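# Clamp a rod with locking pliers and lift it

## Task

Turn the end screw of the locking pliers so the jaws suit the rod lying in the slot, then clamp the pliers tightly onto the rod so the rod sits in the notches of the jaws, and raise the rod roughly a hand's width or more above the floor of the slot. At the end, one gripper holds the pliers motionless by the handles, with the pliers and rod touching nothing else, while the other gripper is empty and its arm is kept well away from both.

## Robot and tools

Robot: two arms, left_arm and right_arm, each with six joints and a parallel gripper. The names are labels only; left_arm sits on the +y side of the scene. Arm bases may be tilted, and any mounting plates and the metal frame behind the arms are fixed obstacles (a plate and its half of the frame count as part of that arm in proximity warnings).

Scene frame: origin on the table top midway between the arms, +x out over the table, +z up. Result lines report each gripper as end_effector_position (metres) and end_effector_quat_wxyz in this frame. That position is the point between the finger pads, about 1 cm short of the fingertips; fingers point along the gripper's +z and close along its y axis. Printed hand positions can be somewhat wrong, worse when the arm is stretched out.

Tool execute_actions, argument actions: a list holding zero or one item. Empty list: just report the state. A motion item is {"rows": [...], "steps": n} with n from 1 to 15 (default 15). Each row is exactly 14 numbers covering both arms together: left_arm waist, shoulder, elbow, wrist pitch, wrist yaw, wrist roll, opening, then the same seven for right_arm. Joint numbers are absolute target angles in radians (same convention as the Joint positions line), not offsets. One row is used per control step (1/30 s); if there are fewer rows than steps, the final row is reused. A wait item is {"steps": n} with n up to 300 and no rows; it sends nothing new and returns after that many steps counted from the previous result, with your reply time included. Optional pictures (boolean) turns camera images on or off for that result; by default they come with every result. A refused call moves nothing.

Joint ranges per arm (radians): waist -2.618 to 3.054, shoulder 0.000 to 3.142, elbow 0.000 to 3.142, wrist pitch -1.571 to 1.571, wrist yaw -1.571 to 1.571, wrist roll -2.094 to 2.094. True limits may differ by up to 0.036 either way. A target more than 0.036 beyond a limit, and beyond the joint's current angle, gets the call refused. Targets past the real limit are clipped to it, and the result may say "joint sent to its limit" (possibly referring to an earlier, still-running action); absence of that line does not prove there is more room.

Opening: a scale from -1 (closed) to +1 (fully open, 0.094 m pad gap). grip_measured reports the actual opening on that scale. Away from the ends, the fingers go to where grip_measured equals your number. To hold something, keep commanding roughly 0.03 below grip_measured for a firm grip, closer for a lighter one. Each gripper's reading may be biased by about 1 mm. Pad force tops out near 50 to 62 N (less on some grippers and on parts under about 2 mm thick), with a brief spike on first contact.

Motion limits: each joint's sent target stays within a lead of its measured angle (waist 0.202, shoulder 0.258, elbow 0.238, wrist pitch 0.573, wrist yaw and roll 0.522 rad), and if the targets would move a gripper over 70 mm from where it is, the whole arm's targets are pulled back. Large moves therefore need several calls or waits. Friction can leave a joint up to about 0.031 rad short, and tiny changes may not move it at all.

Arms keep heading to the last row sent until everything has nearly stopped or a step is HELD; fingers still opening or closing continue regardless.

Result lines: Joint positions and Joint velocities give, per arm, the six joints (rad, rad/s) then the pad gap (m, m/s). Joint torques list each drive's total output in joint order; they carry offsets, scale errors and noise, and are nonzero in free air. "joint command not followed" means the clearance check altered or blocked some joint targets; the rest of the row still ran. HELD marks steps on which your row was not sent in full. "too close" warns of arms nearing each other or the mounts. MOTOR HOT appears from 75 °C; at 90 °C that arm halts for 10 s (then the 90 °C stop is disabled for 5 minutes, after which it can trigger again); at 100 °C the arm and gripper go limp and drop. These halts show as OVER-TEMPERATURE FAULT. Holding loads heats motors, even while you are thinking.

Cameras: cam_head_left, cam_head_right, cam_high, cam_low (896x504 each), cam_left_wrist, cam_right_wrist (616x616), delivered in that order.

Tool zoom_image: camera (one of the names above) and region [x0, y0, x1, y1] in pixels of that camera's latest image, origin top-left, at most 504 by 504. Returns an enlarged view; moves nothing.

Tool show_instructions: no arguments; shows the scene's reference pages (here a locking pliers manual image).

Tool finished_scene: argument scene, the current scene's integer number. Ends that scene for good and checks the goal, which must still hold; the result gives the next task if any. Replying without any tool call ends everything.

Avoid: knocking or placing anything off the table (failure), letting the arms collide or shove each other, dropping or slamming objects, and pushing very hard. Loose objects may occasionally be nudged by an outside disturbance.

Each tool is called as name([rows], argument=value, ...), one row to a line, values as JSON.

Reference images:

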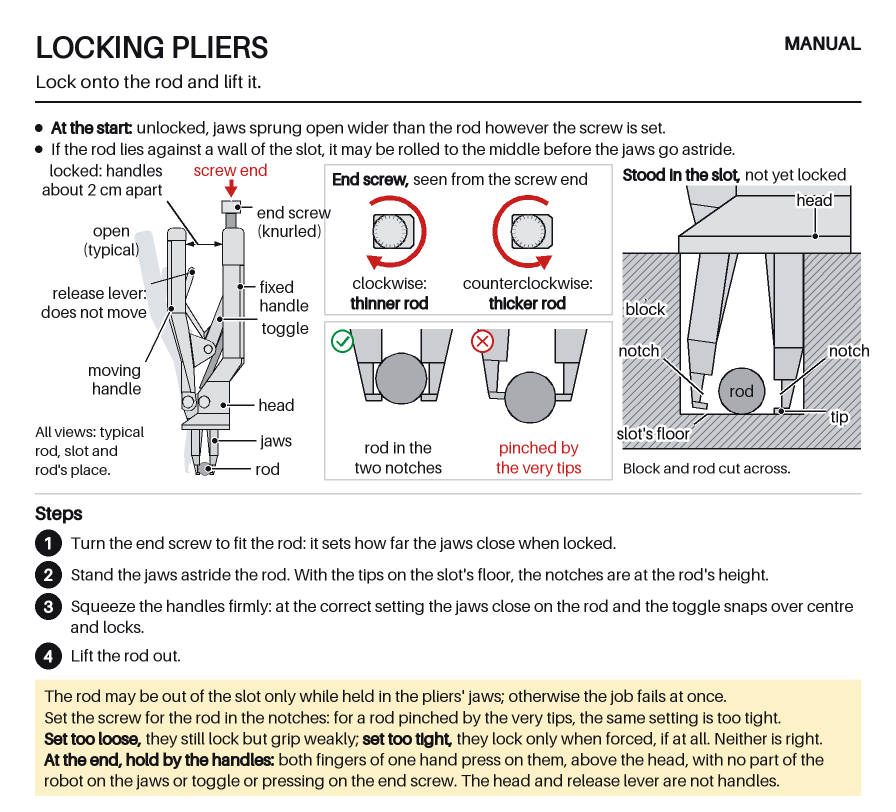

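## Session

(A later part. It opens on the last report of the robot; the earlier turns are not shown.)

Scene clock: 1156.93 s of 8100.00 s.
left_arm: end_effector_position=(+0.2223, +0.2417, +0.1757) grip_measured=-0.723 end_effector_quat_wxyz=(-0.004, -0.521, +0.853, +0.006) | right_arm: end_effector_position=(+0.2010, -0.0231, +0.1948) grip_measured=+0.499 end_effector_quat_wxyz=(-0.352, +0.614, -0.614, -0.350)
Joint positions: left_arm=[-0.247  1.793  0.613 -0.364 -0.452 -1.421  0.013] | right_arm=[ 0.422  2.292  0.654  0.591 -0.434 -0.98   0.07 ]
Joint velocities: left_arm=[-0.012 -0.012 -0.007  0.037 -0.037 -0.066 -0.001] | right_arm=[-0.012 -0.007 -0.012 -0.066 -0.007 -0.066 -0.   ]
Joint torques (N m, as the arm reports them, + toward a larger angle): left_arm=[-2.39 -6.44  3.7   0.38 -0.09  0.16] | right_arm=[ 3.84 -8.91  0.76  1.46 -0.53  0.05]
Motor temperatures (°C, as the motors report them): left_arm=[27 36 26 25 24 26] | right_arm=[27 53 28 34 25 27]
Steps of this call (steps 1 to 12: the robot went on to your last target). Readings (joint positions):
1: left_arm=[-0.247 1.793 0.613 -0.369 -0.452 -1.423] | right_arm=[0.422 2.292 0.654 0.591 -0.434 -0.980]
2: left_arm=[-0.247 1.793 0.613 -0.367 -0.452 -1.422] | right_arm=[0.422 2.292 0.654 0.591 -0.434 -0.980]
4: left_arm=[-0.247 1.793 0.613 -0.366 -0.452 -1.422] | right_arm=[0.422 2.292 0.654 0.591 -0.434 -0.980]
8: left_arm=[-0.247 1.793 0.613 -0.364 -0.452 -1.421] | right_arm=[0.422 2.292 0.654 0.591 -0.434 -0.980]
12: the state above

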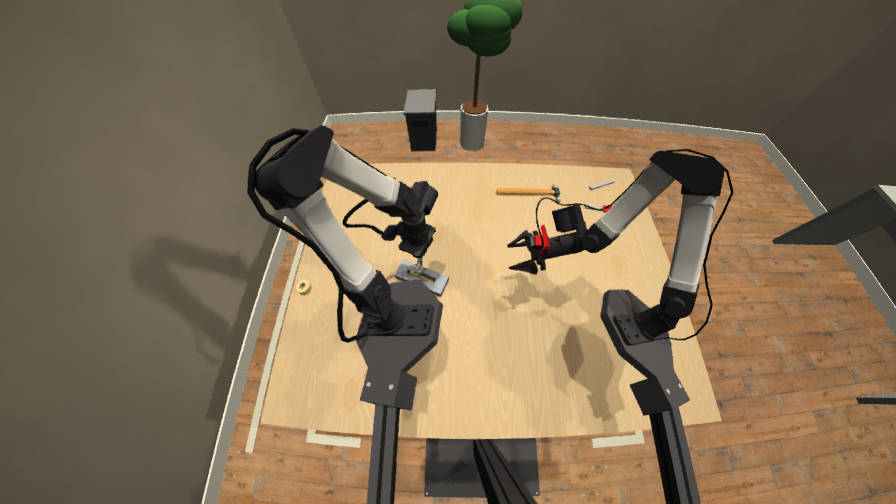

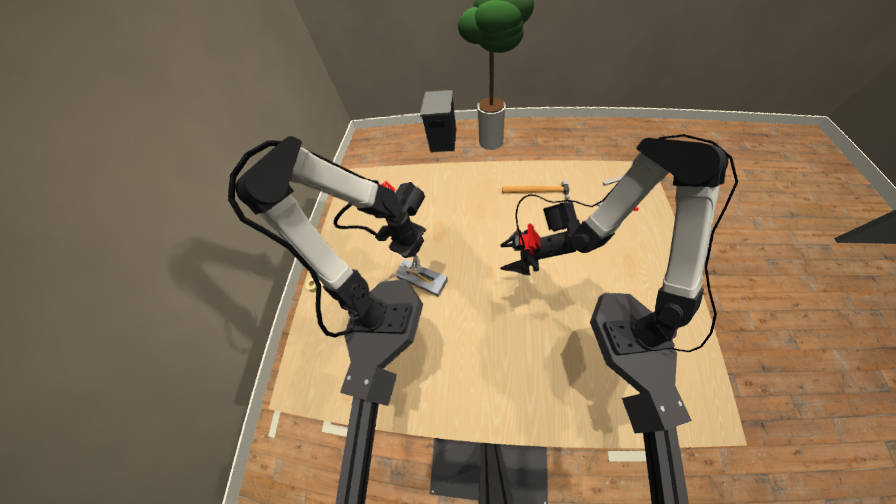

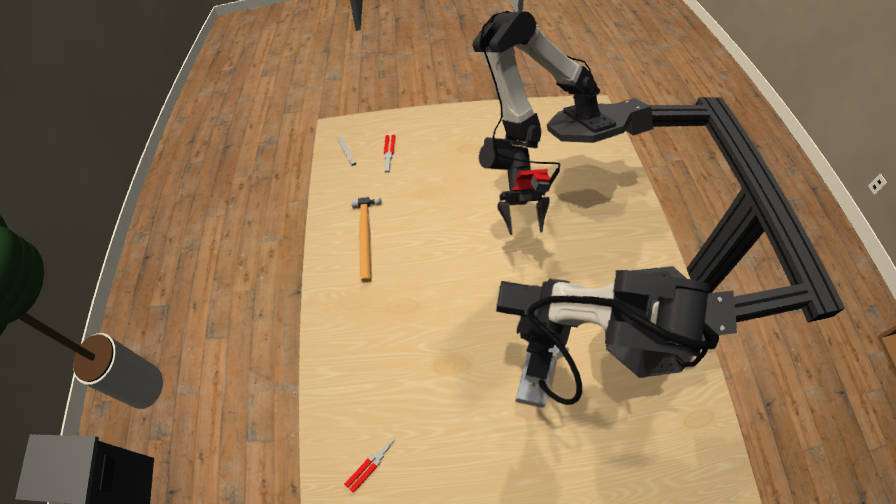

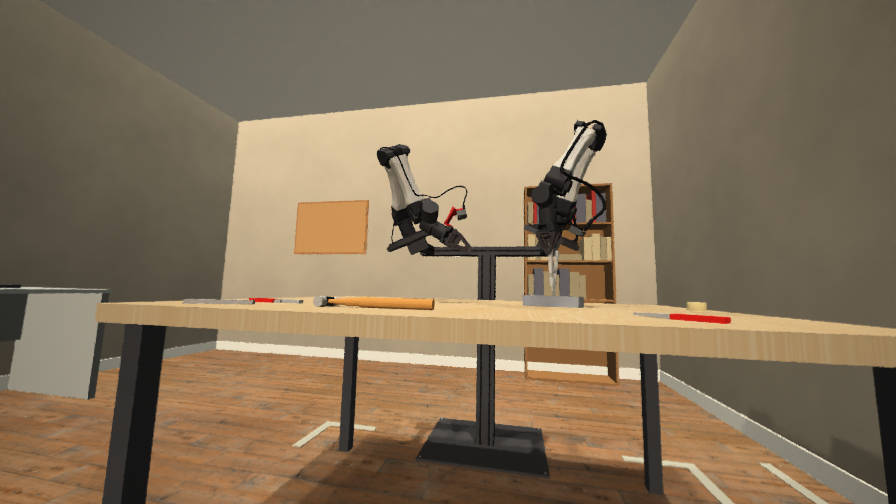

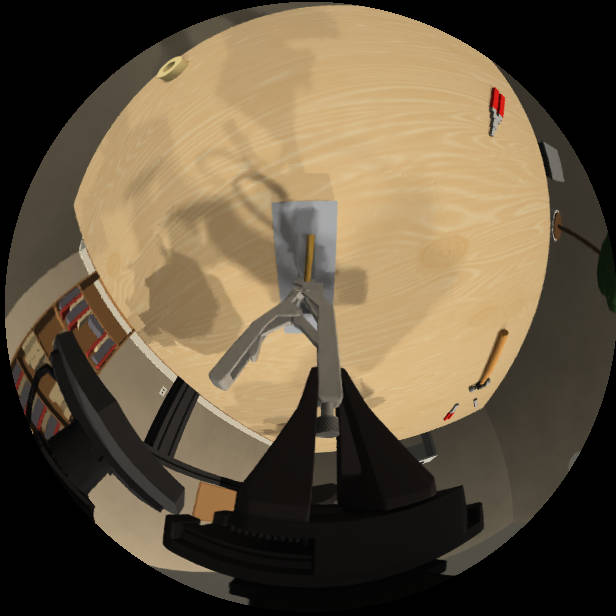

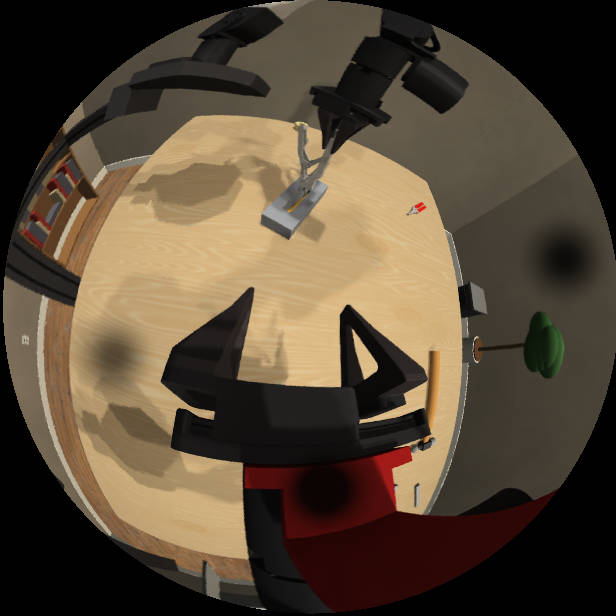

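execute_actions([
  {"rows":[[-0.234,1.806,0.61,-0.345,-0.455,-1.413,-0.74,0.425,2.283,0.63,0.6,-0.44,-0.98,0.5],[-0.233,1.81,0.61,-0.339,-0.455,-1.411,-0.74,0.425,2.283,0.63,0.6,-0.44,-0.98,0.5],[-0.231,1.815,0.61,-0.334,-0.455,-1.409,-0.74,0.425,2.283,0.63,0.6,-0.44,-0.98,0.5],[-0.229,1.82,0.61,-0.329,-0.455,-1.407,-0.74,0.425,2.283,0.63,0.6,-0.44,-0.98,0.5],[-0.228,1.825,0.61,-0.325,-0.455,-1.405,-0.74,0.425,2.283,0.63,0.6,-0.44,-0.98,0.5],[-0.226,1.83,0.61,-0.32,-0.455,-1.403,-0.74,0.425,2.283,0.63,0.6,-0.44,-0.98,0.5],[-0.224,1.835,0.61,-0.316,-0.455,-1.401,-0.74,0.425,2.283,0.63,0.6,-0.44,-0.98,0.5],[-0.222,1.84,0.61,-0.311,-0.455,-1.399,-0.74,0.425,2.283,0.63,0.6,-0.44,-0.98,0.5],[-0.221,1.845,0.61,-0.307,-0.455,-1.397,-0.74,0.425,2.283,0.63,0.6,-0.44,-0.98,0.5],[-0.219,1.85,0.61,-0.302,-0.455,-1.395,-0.74,0.425,2.283,0.63,0.6,-0.44,-0.98,0.5],[-0.217,1.855,0.61,-0.298,-0.455,-1.393,-0.74,0.425,2.283,0.63,0.6,-0.44,-0.98,0.5],[-0.215,1.86,0.61,-0.293,-0.455,-1.391,-0.74,0.425,2.283,0.63,0.6,-0.44,-0.98,0.5],[-0.214,1.865,0.61,-0.289,-0.455,-1.389,-0.74,0.425,2.283,0.63,0.6,-0.44,-0.98,0.5],[-0.212,1.87,0.61,-0.287,-0.455,-1.387,-0.74,0.425,2.283,0.63,0.6,-0.44,-0.98,0.5],[-0.21,1.875,0.61,-0.287,-0.455,-1.385,-0.74,0.425,2.283,0.63,0.6,-0.44,-0.98,0.5]],"steps":15},
], pictures=false)

execute_actions([
  {"steps":12},
])

zoom_image(camera="cam_left_wrist", region=[270, 230, 350, 310])

Scene clock: 1168.40 s of 8100.00 s.
left_arm: end_effector_position=(+0.2216, +0.2411, +0.1621) grip_measured=-0.723 end_effector_quat_wxyz=(-0.008, -0.520, +0.854, +0.012) | right_arm: end_effector_position=(+0.2010, -0.0231, +0.1948) grip_measured=+0.499 end_effector_quat_wxyz=(-0.352, +0.614, -0.614, -0.350)
Joint positions: left_arm=[-0.225  1.853  0.613 -0.309 -0.452 -1.399  0.013] | right_arm=[ 0.422  2.292  0.654  0.591 -0.434 -0.98   0.07 ]
Joint velocities: left_arm=[ 0.037  0.12  -0.002  0.168 -0.095  0.022 -0.   ] | right_arm=[-0.002 -0.002 -0.022  0.007  0.007  0.007 -0.001]
Joint torques (N m, as the arm reports them, + toward a larger angle): left_arm=[-2.38 -6.58  3.35  0.3  -0.08  0.16] | right_arm=[ 3.73 -8.97  1.    1.44 -0.55  0.09]
Motor temperatures (°C, as the motors report them): left_arm=[27 35 26 25 24 26] | right_arm=[27 53 28 34 25 27]
Steps of this call (steps 1 to 15: the robot went on to your last target; steps 16 to 329: nothing new was sent; steps 330 to 344: all 15 steps of this action). Readings (joint positions):
330: left_arm=[-0.247 1.793 0.613 -0.363 -0.452 -1.421] | right_arm=[0.422 2.292 0.654 0.591 -0.434 -0.980]
331: left_arm=[-0.247 1.793 0.613 -0.361 -0.452 -1.420] | right_arm=[0.422 2.292 0.654 0.591 -0.434 -0.980]
333: left_arm=[-0.246 1.797 0.613 -0.354 -0.452 -1.418] | right_arm=[0.422 2.292 0.654 0.591 -0.434 -0.980]
337: left_arm=[-0.237 1.818 0.613 -0.337 -0.452 -1.412] | right_arm=[0.422 2.292 0.654 0.591 -0.434 -0.980]
344: the state above

Scene clock: 1168.80 s of 8100.00 s.
left_arm: end_effector_position=(+0.2222, +0.2407, +0.1601) grip_measured=-0.723 end_effector_quat_wxyz=(-0.008, -0.518, +0.855, +0.011) | right_arm: end_effector_position=(+0.2010, -0.0231, +0.1948) grip_measured=+0.499 end_effector_quat_wxyz=(-0.352, +0.614, -0.614, -0.350)
Joint positions: left_arm=[-0.222  1.862  0.613 -0.297 -0.452 -1.392  0.013] | right_arm=[ 0.422  2.292  0.654  0.591 -0.434 -0.98   0.07 ]
Joint velocities: left_arm=[-0.012 -0.007 -0.017 -0.037  0.051  0.022  0.001] | right_arm=[-0.002  0.012  0.002  0.051  0.037 -0.022 -0.   ]
Joint torques (N m, as the arm reports them, + toward a larger angle): left_arm=[-2.45 -6.63  3.24  0.35 -0.09  0.15] | right_arm=[ 3.88 -8.76  0.7   1.44 -0.49  0.04]
Motor temperatures (°C, as the motors report them): left_arm=[27 35 26 25 24 26] | right_arm=[27 53 28 34 25 27]
Steps of this call (steps 1 to 12: the robot went on to your last target). Readings (joint positions):
1: left_arm=[-0.223 1.857 0.613 -0.305 -0.452 -1.398] | right_arm=[0.422 2.292 0.654 0.591 -0.434 -0.980]
2: left_arm=[-0.222 1.861 0.613 -0.301 -0.452 -1.396] | right_arm=[0.422 2.292 0.654 0.591 -0.434 -0.980]
4: left_arm=[-0.222 1.862 0.613 -0.299 -0.452 -1.394] | right_arm=[0.422 2.292 0.654 0.591 -0.434 -0.980]
8: left_arm=[-0.222 1.862 0.613 -0.297 -0.452 -1.392] | right_arm=[0.422 2.292 0.654 0.591 -0.434 -0.980]
12: the state above

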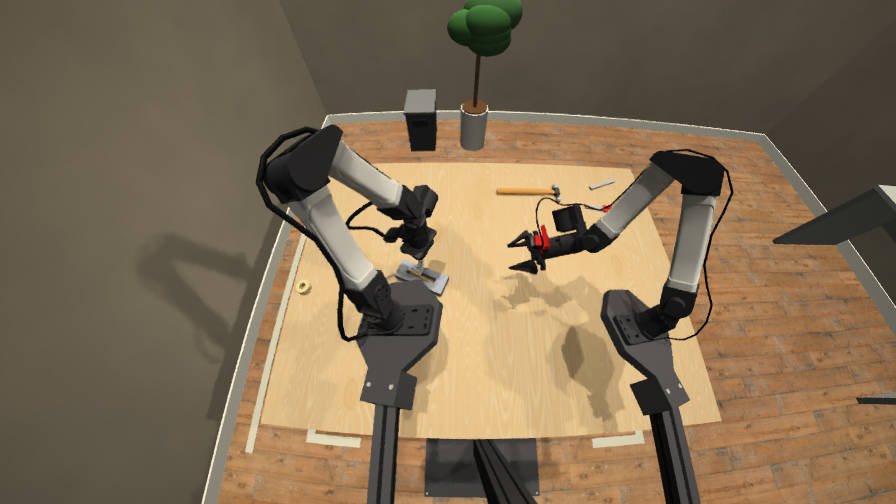

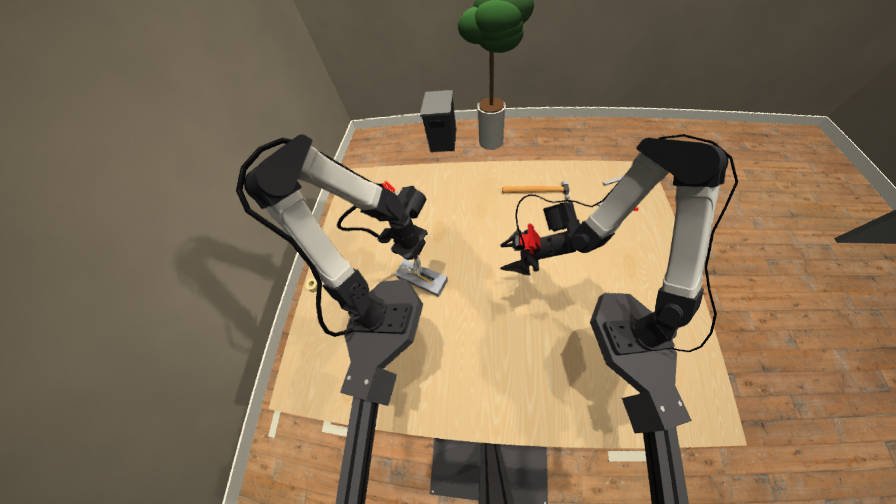

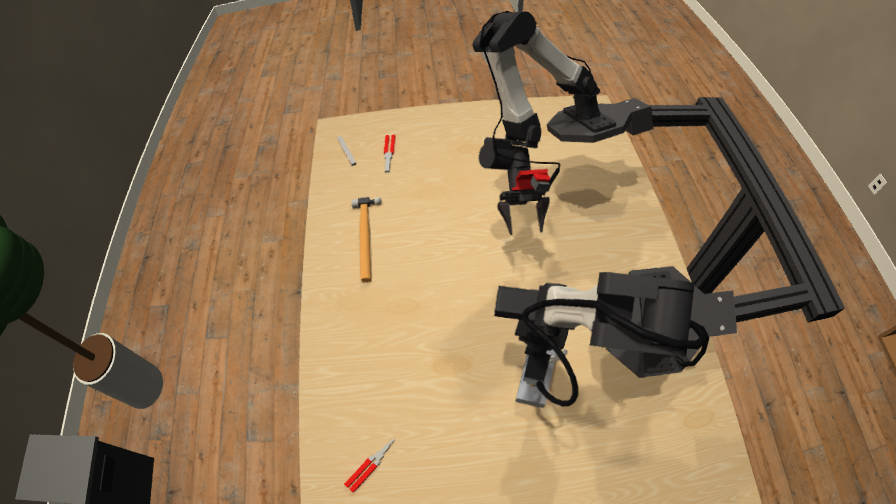

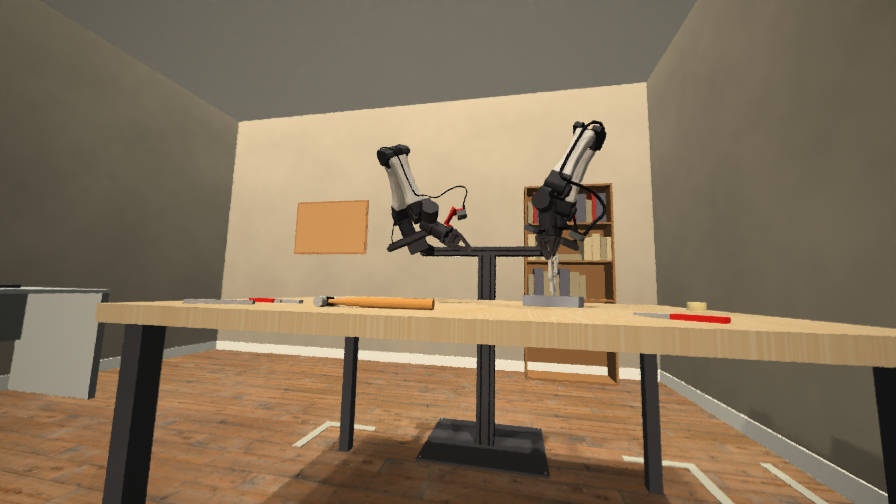

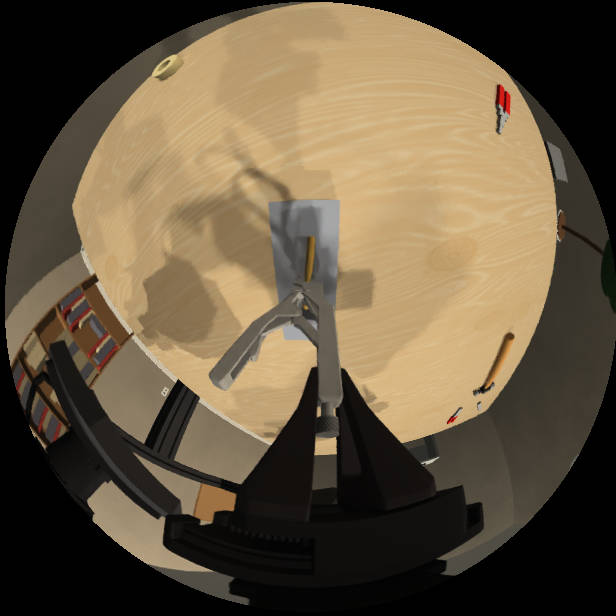

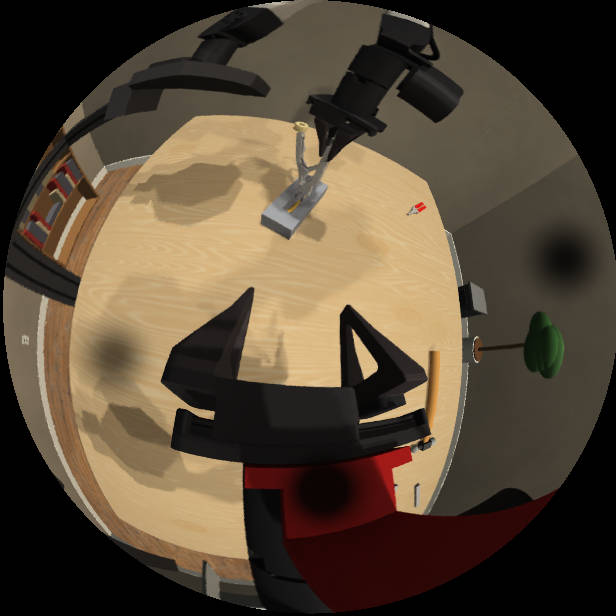

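Region (270, 230, 350, 310) of cam_left_wrist's 616x616 image, scaled by 6.300, with more detail than that image has.

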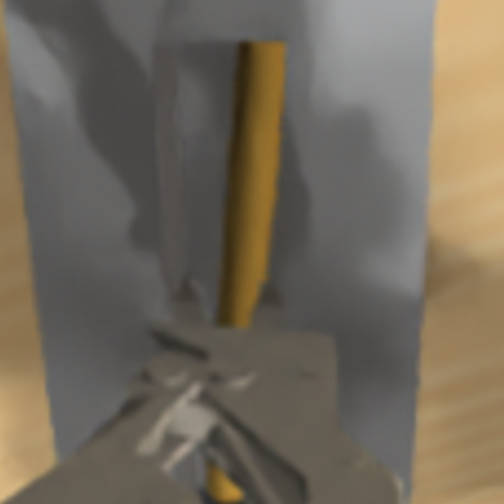

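execute_actions([
  {"rows":[[-0.21,1.875,0.61,-0.275,-0.455,-1.385,-0.74,0.425,2.283,0.63,0.6,-0.44,-0.98,0.5],[-0.208,1.878,0.61,-0.268,-0.455,-1.383,-0.74,0.425,2.283,0.63,0.6,-0.44,-0.98,0.5],[-0.206,1.883,0.61,-0.262,-0.455,-1.381,-0.74,0.425,2.283,0.63,0.6,-0.44,-0.98,0.5],[-0.204,1.888,0.61,-0.257,-0.455,-1.379,-0.74,0.425,2.283,0.63,0.6,-0.44,-0.98,0.5],[-0.202,1.893,0.61,-0.252,-0.455,-1.377,-0.74,0.425,2.283,0.63,0.6,-0.44,-0.98,0.5],[-0.2,1.898,0.61,-0.247,-0.455,-1.375,-0.74,0.425,2.283,0.63,0.6,-0.44,-0.98,0.5],[-0.198,1.903,0.61,-0.242,-0.455,-1.373,-0.74,0.425,2.283,0.63,0.6,-0.44,-0.98,0.5],[-0.196,1.908,0.61,-0.238,-0.455,-1.371,-0.74,0.425,2.283,0.63,0.6,-0.44,-0.98,0.5],[-0.194,1.913,0.61,-0.233,-0.455,-1.369,-0.74,0.425,2.283,0.63,0.6,-0.44,-0.98,0.5],[-0.192,1.918,0.61,-0.228,-0.455,-1.367,-0.74,0.425,2.283,0.63,0.6,-0.44,-0.98,0.5],[-0.19,1.923,0.61,-0.224,-0.455,-1.365,-0.74,0.425,2.283,0.63,0.6,-0.44,-0.98,0.5],[-0.188,1.928,0.61,-0.22,-0.455,-1.363,-0.74,0.425,2.283,0.63,0.6,-0.44,-0.98,0.5],[-0.186,1.933,0.61,-0.217,-0.455,-1.361,-0.74,0.425,2.283,0.63,0.6,-0.44,-0.98,0.5],[-0.184,1.938,0.61,-0.216,-0.455,-1.36,-0.74,0.425,2.283,0.63,0.6,-0.44,-0.98,0.5],[-0.183,1.943,0.61,-0.216,-0.455,-1.36,-0.74,0.425,2.283,0.63,0.6,-0.44,-0.98,0.5]],"steps":15},
], pictures=false)

execute_actions([
  {"steps":12},
])

zoom_image(camera="cam_left_wrist", region=[270, 230, 350, 310])

zoom_image(camera="cam_low", region=[510, 230, 600, 315])

Scene clock: 1183.17 s of 8100.00 s.
left_arm: end_effector_position=(+0.2222, +0.2406, +0.1464) grip_measured=-0.723 end_effector_quat_wxyz=(-0.010, -0.520, +0.854, +0.015) | right_arm: end_effector_position=(+0.2010, -0.0231, +0.1948) grip_measured=+0.499 end_effector_quat_wxyz=(-0.352, +0.614, -0.614, -0.350)
Joint positions: left_arm=[-0.197  1.921  0.613 -0.235 -0.452 -1.372  0.013] | right_arm=[ 0.422  2.292  0.654  0.591 -0.434 -0.98   0.07 ]
Joint velocities: left_arm=[ 0.051  0.129 -0.017  0.125  0.007 -0.051  0.   ] | right_arm=[ 0.002 -0.002 -0.007 -0.037  0.022 -0.022 -0.001]
Joint torques (N m, as the arm reports them, + toward a larger angle): left_arm=[-2.49 -6.69  2.86  0.26 -0.09  0.15] | right_arm=[ 3.73 -9.11  0.75  1.51 -0.53  0.05]
Motor temperatures (°C, as the motors report them): left_arm=[27 34 26 25 24 26] | right_arm=[27 53 28 34 25 27]
Steps of this call (steps 1 to 30: the robot went on to your last target; steps 31 to 416: nothing new was sent; steps 417 to 431: all 15 steps of this action). Readings (joint positions):
417: left_arm=[-0.222 1.862 0.613 -0.295 -0.452 -1.391] | right_arm=[0.422 2.292 0.654 0.591 -0.434 -0.980]
418: left_arm=[-0.222 1.862 0.613 -0.293 -0.452 -1.391] | right_arm=[0.422 2.292 0.654 0.591 -0.434 -0.980]
420: left_arm=[-0.219 1.866 0.613 -0.290 -0.452 -1.389] | right_arm=[0.422 2.292 0.654 0.591 -0.434 -0.980]
424: left_arm=[-0.211 1.886 0.613 -0.269 -0.452 -1.384] | right_arm=[0.422 2.292 0.654 0.591 -0.434 -0.980]
431: the state above

Scene clock: 1183.57 s of 8100.00 s.
left_arm: end_effector_position=(+0.2223, +0.2403, +0.1444) grip_measured=-0.723 end_effector_quat_wxyz=(-0.010, -0.519, +0.855, +0.015) | right_arm: end_effector_position=(+0.2010, -0.0231, +0.1948) grip_measured=+0.499 end_effector_quat_wxyz=(-0.352, +0.614, -0.614, -0.350)
Joint positions: left_arm=[-0.195  1.93   0.613 -0.225 -0.452 -1.367  0.013] | right_arm=[ 0.422  2.292  0.654  0.591 -0.434 -0.98   0.07 ]
Joint velocities: left_arm=[-0.002  0.002  0.007  0.022 -0.125  0.081 -0.001] | right_arm=[-0.007  0.002 -0.017 -0.007  0.051 -0.007 -0.   ]
Joint torques (N m, as the arm reports them, + toward a larger angle): left_arm=[-2.53 -6.9   2.78  0.35 -0.09  0.17] | right_arm=[ 3.79 -8.93  0.83  1.47 -0.49  0.07]
Motor temperatures (°C, as the motors report them): left_arm=[27 34 26 25 24 26] | right_arm=[27 53 28 34 25 27]
Steps of this call (steps 1 to 12: the robot went on to your last target). Readings (joint positions):
1: left_arm=[-0.196 1.925 0.613 -0.231 -0.452 -1.371] | right_arm=[0.422 2.292 0.654 0.591 -0.434 -0.980]
2: left_arm=[-0.195 1.928 0.613 -0.227 -0.452 -1.370] | right_arm=[0.422 2.292 0.654 0.591 -0.434 -0.980]
4: left_arm=[-0.195 1.930 0.613 -0.225 -0.452 -1.368] | right_arm=[0.422 2.292 0.654 0.591 -0.434 -0.980]
8: left_arm=[-0.195 1.930 0.613 -0.225 -0.452 -1.367] | right_arm=[0.422 2.292 0.654 0.591 -0.434 -0.980]
12: the state above

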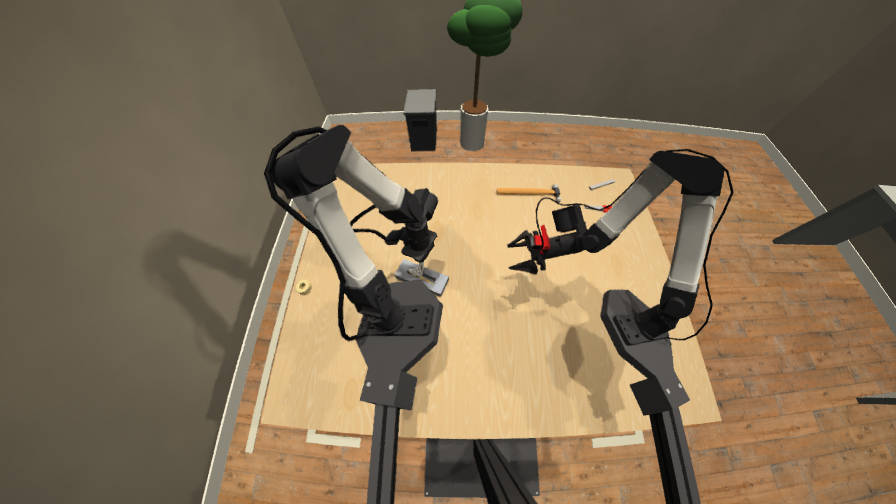

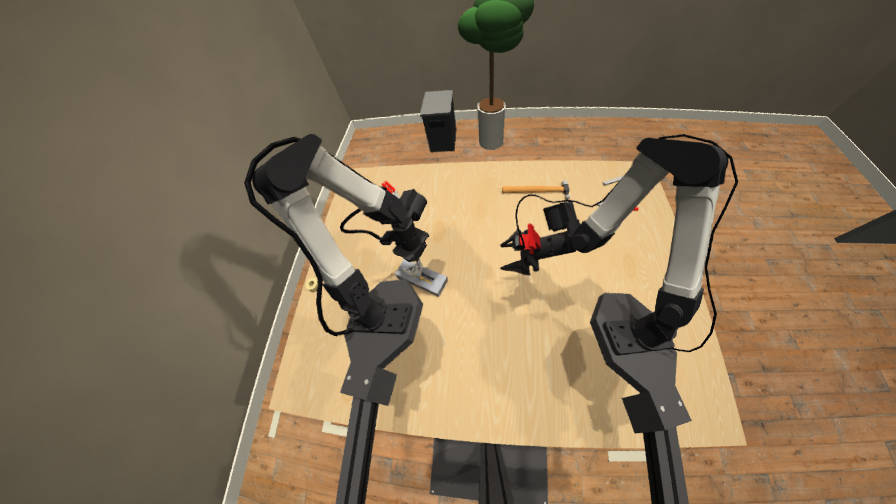

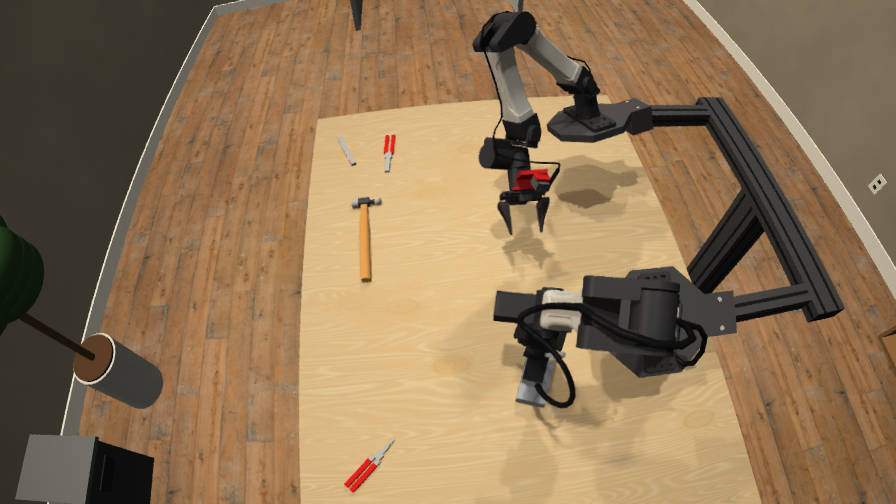

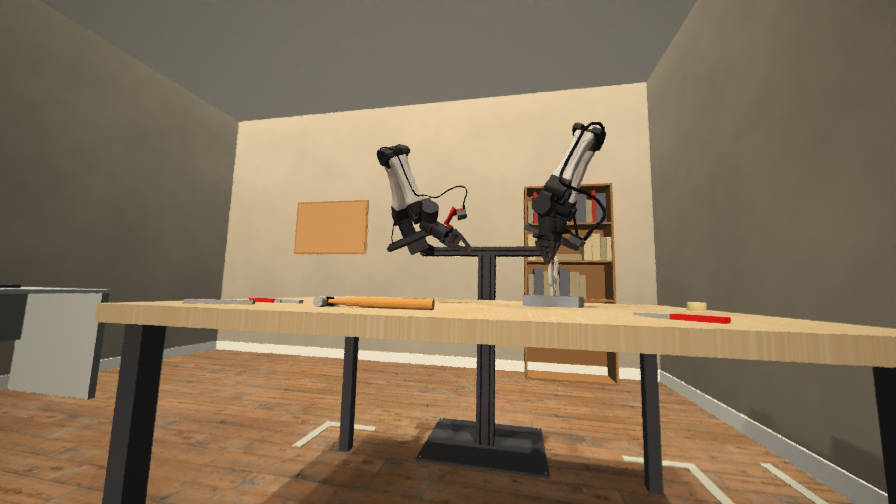

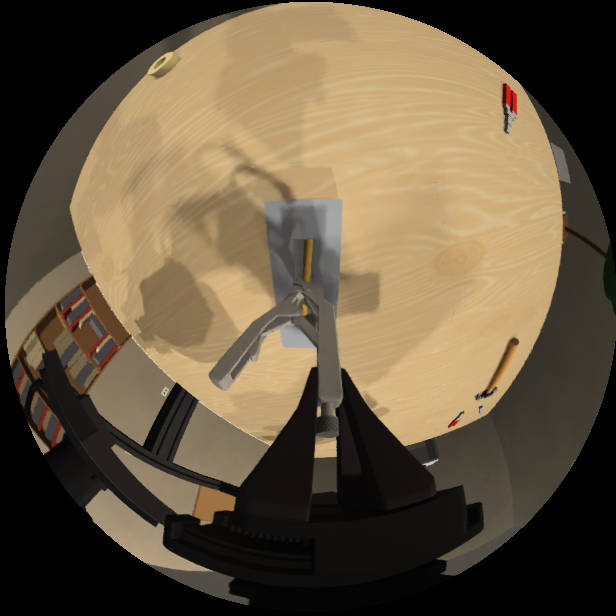

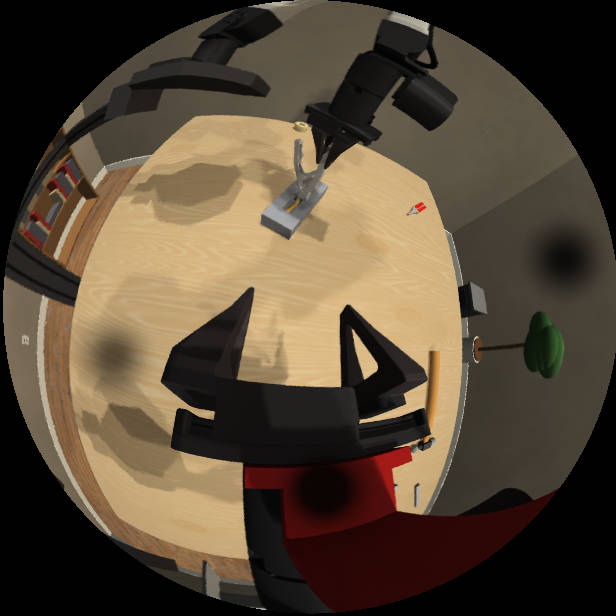

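Region (270, 230, 350, 310) of cam_left_wrist's 616x616 image, scaled by 6.300, with more detail than that image has.

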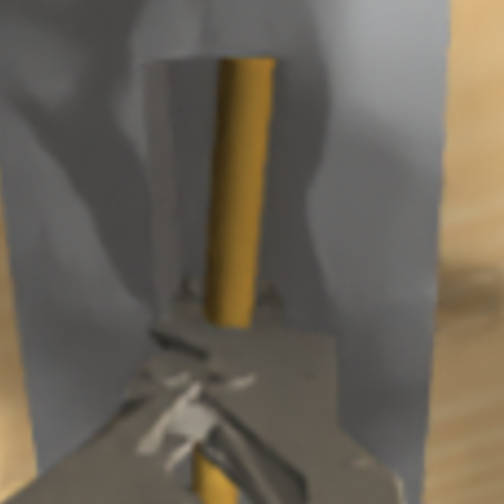

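Region (510, 230, 600, 315) of cam_low's 896x504 image, scaled by 5.600, with more detail than that image has.

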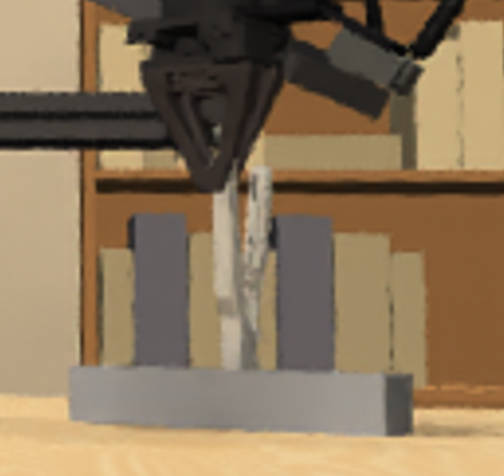

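Astride and vertical. Lower a few mm more with a lighter grip, then ease open.

execute_actions([
  {"rows":[[-0.181,1.947,0.61,-0.21,-0.455,-1.36,-0.72,0.425,2.283,0.63,0.6,-0.44,-0.98,0.5],[-0.18,1.951,0.61,-0.206,-0.455,-1.36,-0.715,0.425,2.283,0.63,0.6,-0.44,-0.98,0.5],[-0.179,1.955,0.61,-0.202,-0.455,-1.36,-0.712,0.425,2.283,0.63,0.6,-0.44,-0.98,0.5],[-0.177,1.959,0.61,-0.199,-0.455,-1.36,-0.71,0.425,2.283,0.63,0.6,-0.44,-0.98,0.5],[-0.176,1.963,0.61,-0.197,-0.455,-1.36,-0.708,0.425,2.283,0.63,0.6,-0.44,-0.98,0.5],[-0.176,1.963,0.61,-0.197,-0.455,-1.36,-0.708,0.425,2.283,0.63,0.6,-0.44,-0.98,0.5],[-0.176,1.963,0.61,-0.197,-0.455,-1.36,-0.706,0.425,2.283,0.63,0.6,-0.44,-0.98,0.5],[-0.176,1.963,0.61,-0.197,-0.455,-1.36,-0.706,0.425,2.283,0.63,0.6,-0.44,-0.98,0.5],[-0.176,1.963,0.61,-0.197,-0.455,-1.36,-0.704,0.425,2.283,0.63,0.6,-0.44,-0.98,0.5]],"steps":15},
])

zoom_image(camera="cam_low", region=[510, 230, 600, 315])

Scene clock: 1191.77 s of 8100.00 s.
left_arm: end_effector_position=(+0.2228, +0.2399, +0.1434) grip_measured=-0.705 end_effector_quat_wxyz=(-0.009, -0.519, +0.855, +0.014) | right_arm: end_effector_position=(+0.2010, -0.0231, +0.1948) grip_measured=+0.499 end_effector_quat_wxyz=(-0.352, +0.614, -0.614, -0.350)
Joint positions: left_arm=[-0.195  1.935  0.613 -0.218 -0.453 -1.366  0.014] | right_arm=[ 0.422  2.292  0.654  0.591 -0.434 -0.98   0.07 ]
Joint velocities: left_arm=[ 0.002  0.012 -0.017  0.037 -0.051 -0.022  0.   ] | right_arm=[ 0.012 -0.007 -0.017 -0.007  0.007 -0.051  0.   ]
Joint torques (N m, as the arm reports them, + toward a larger angle): left_arm=[-2.04 -5.51  2.78  0.48 -0.08  0.16] | right_arm=[ 3.75 -8.63  0.77  1.47 -0.55  0.04]
Motor temperatures (°C, as the motors report them): left_arm=[27 33 26 25 24 26] | right_arm=[28 53 28 34 25 27]
Steps of this call (steps 1 to 30: the robot went on to your last target; steps 31 to 231: nothing new was sent; steps 232 to 246: all 15 steps of this action). Readings (joint positions):
232: left_arm=[-0.195 1.930 0.613 -0.224 -0.452 -1.366] | right_arm=[0.422 2.292 0.654 0.591 -0.434 -0.980]
233: left_arm=[-0.195 1.931 0.613 -0.223 -0.452 -1.366] | right_arm=[0.422 2.292 0.654 0.591 -0.434 -0.980]
235: left_arm=[-0.195 1.935 0.613 -0.218 -0.452 -1.366] | right_arm=[0.422 2.292 0.654 0.591 -0.434 -0.980]
239: left_arm=[-0.195 1.935 0.613 -0.218 -0.453 -1.366] | right_arm=[0.422 2.292 0.654 0.591 -0.434 -0.980]
246: the state above

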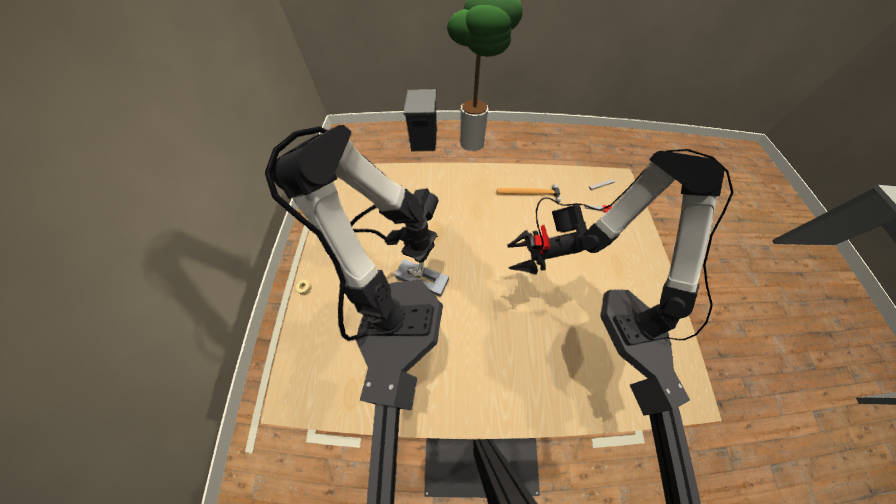

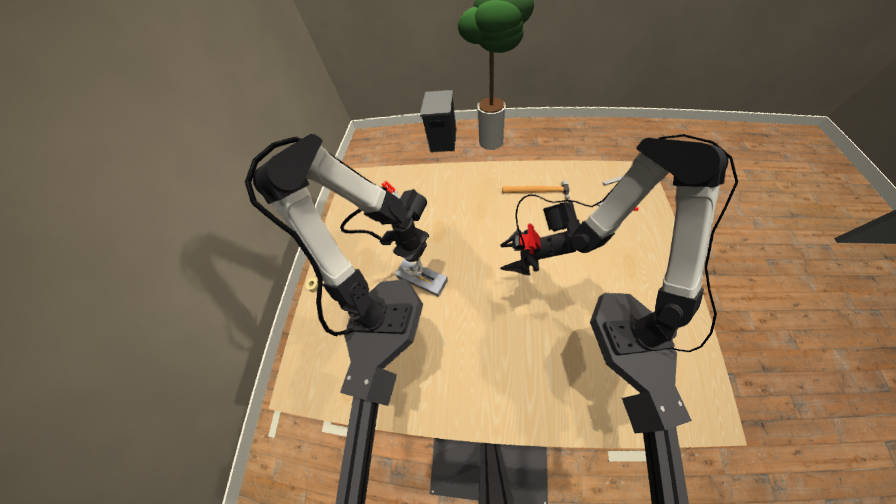

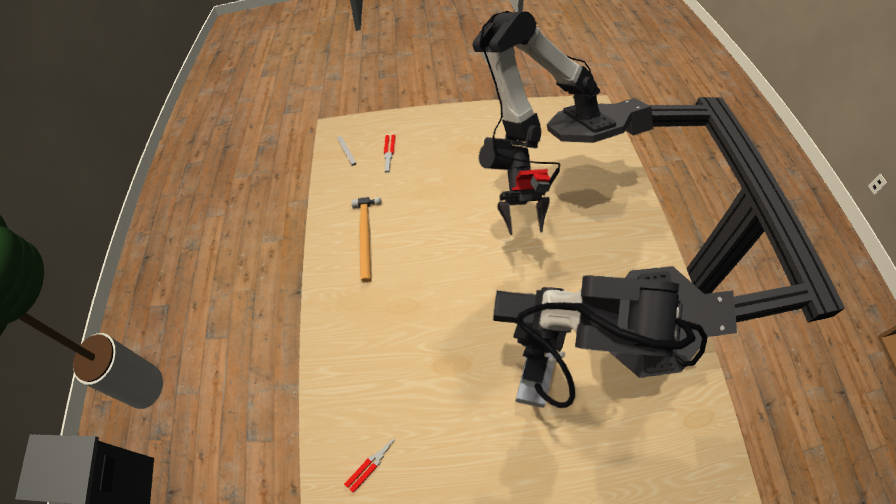

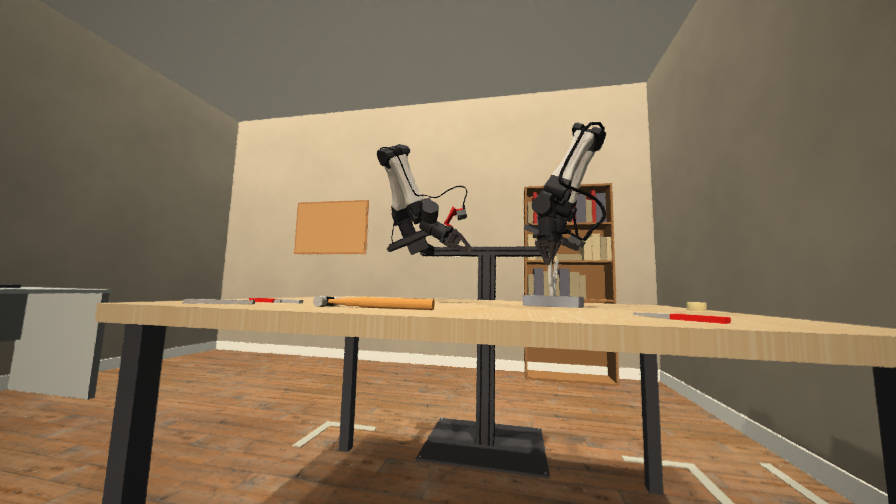

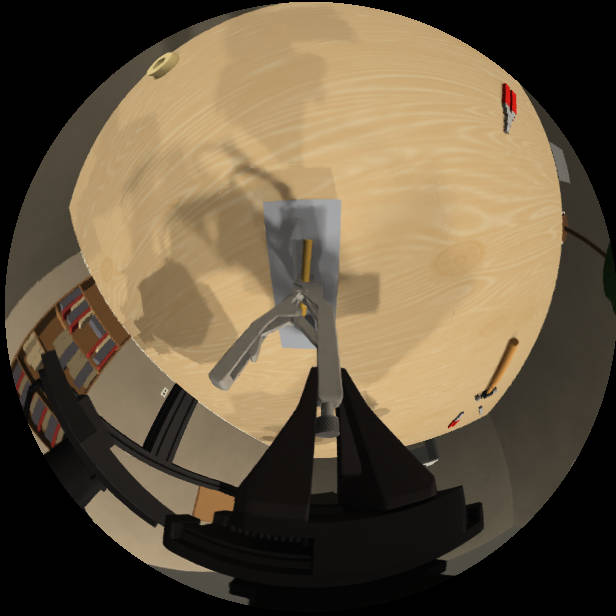

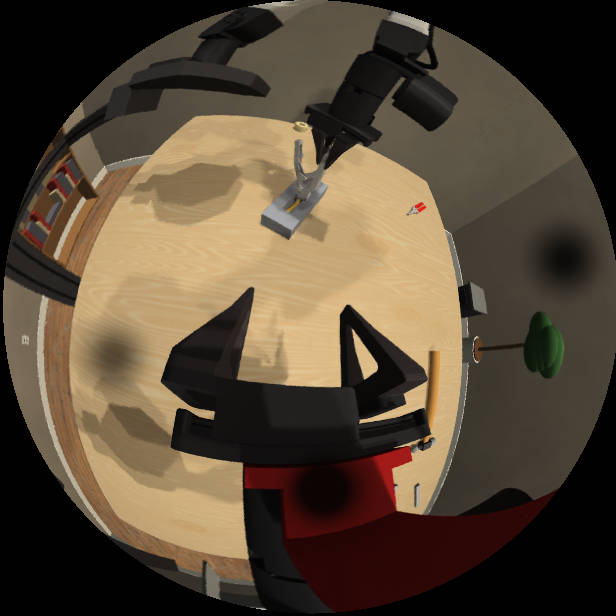

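Region (510, 230, 600, 315) of cam_low's 896x504 image, scaled by 5.600, with more detail than that image has.

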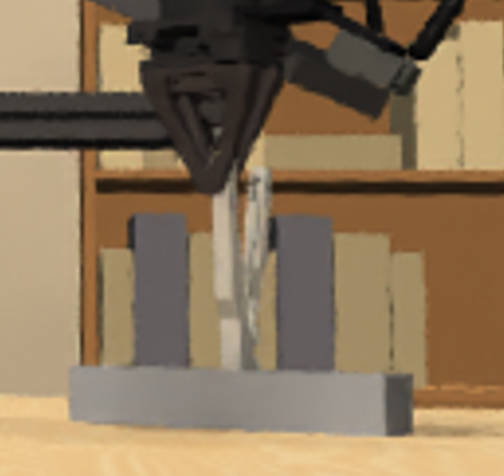

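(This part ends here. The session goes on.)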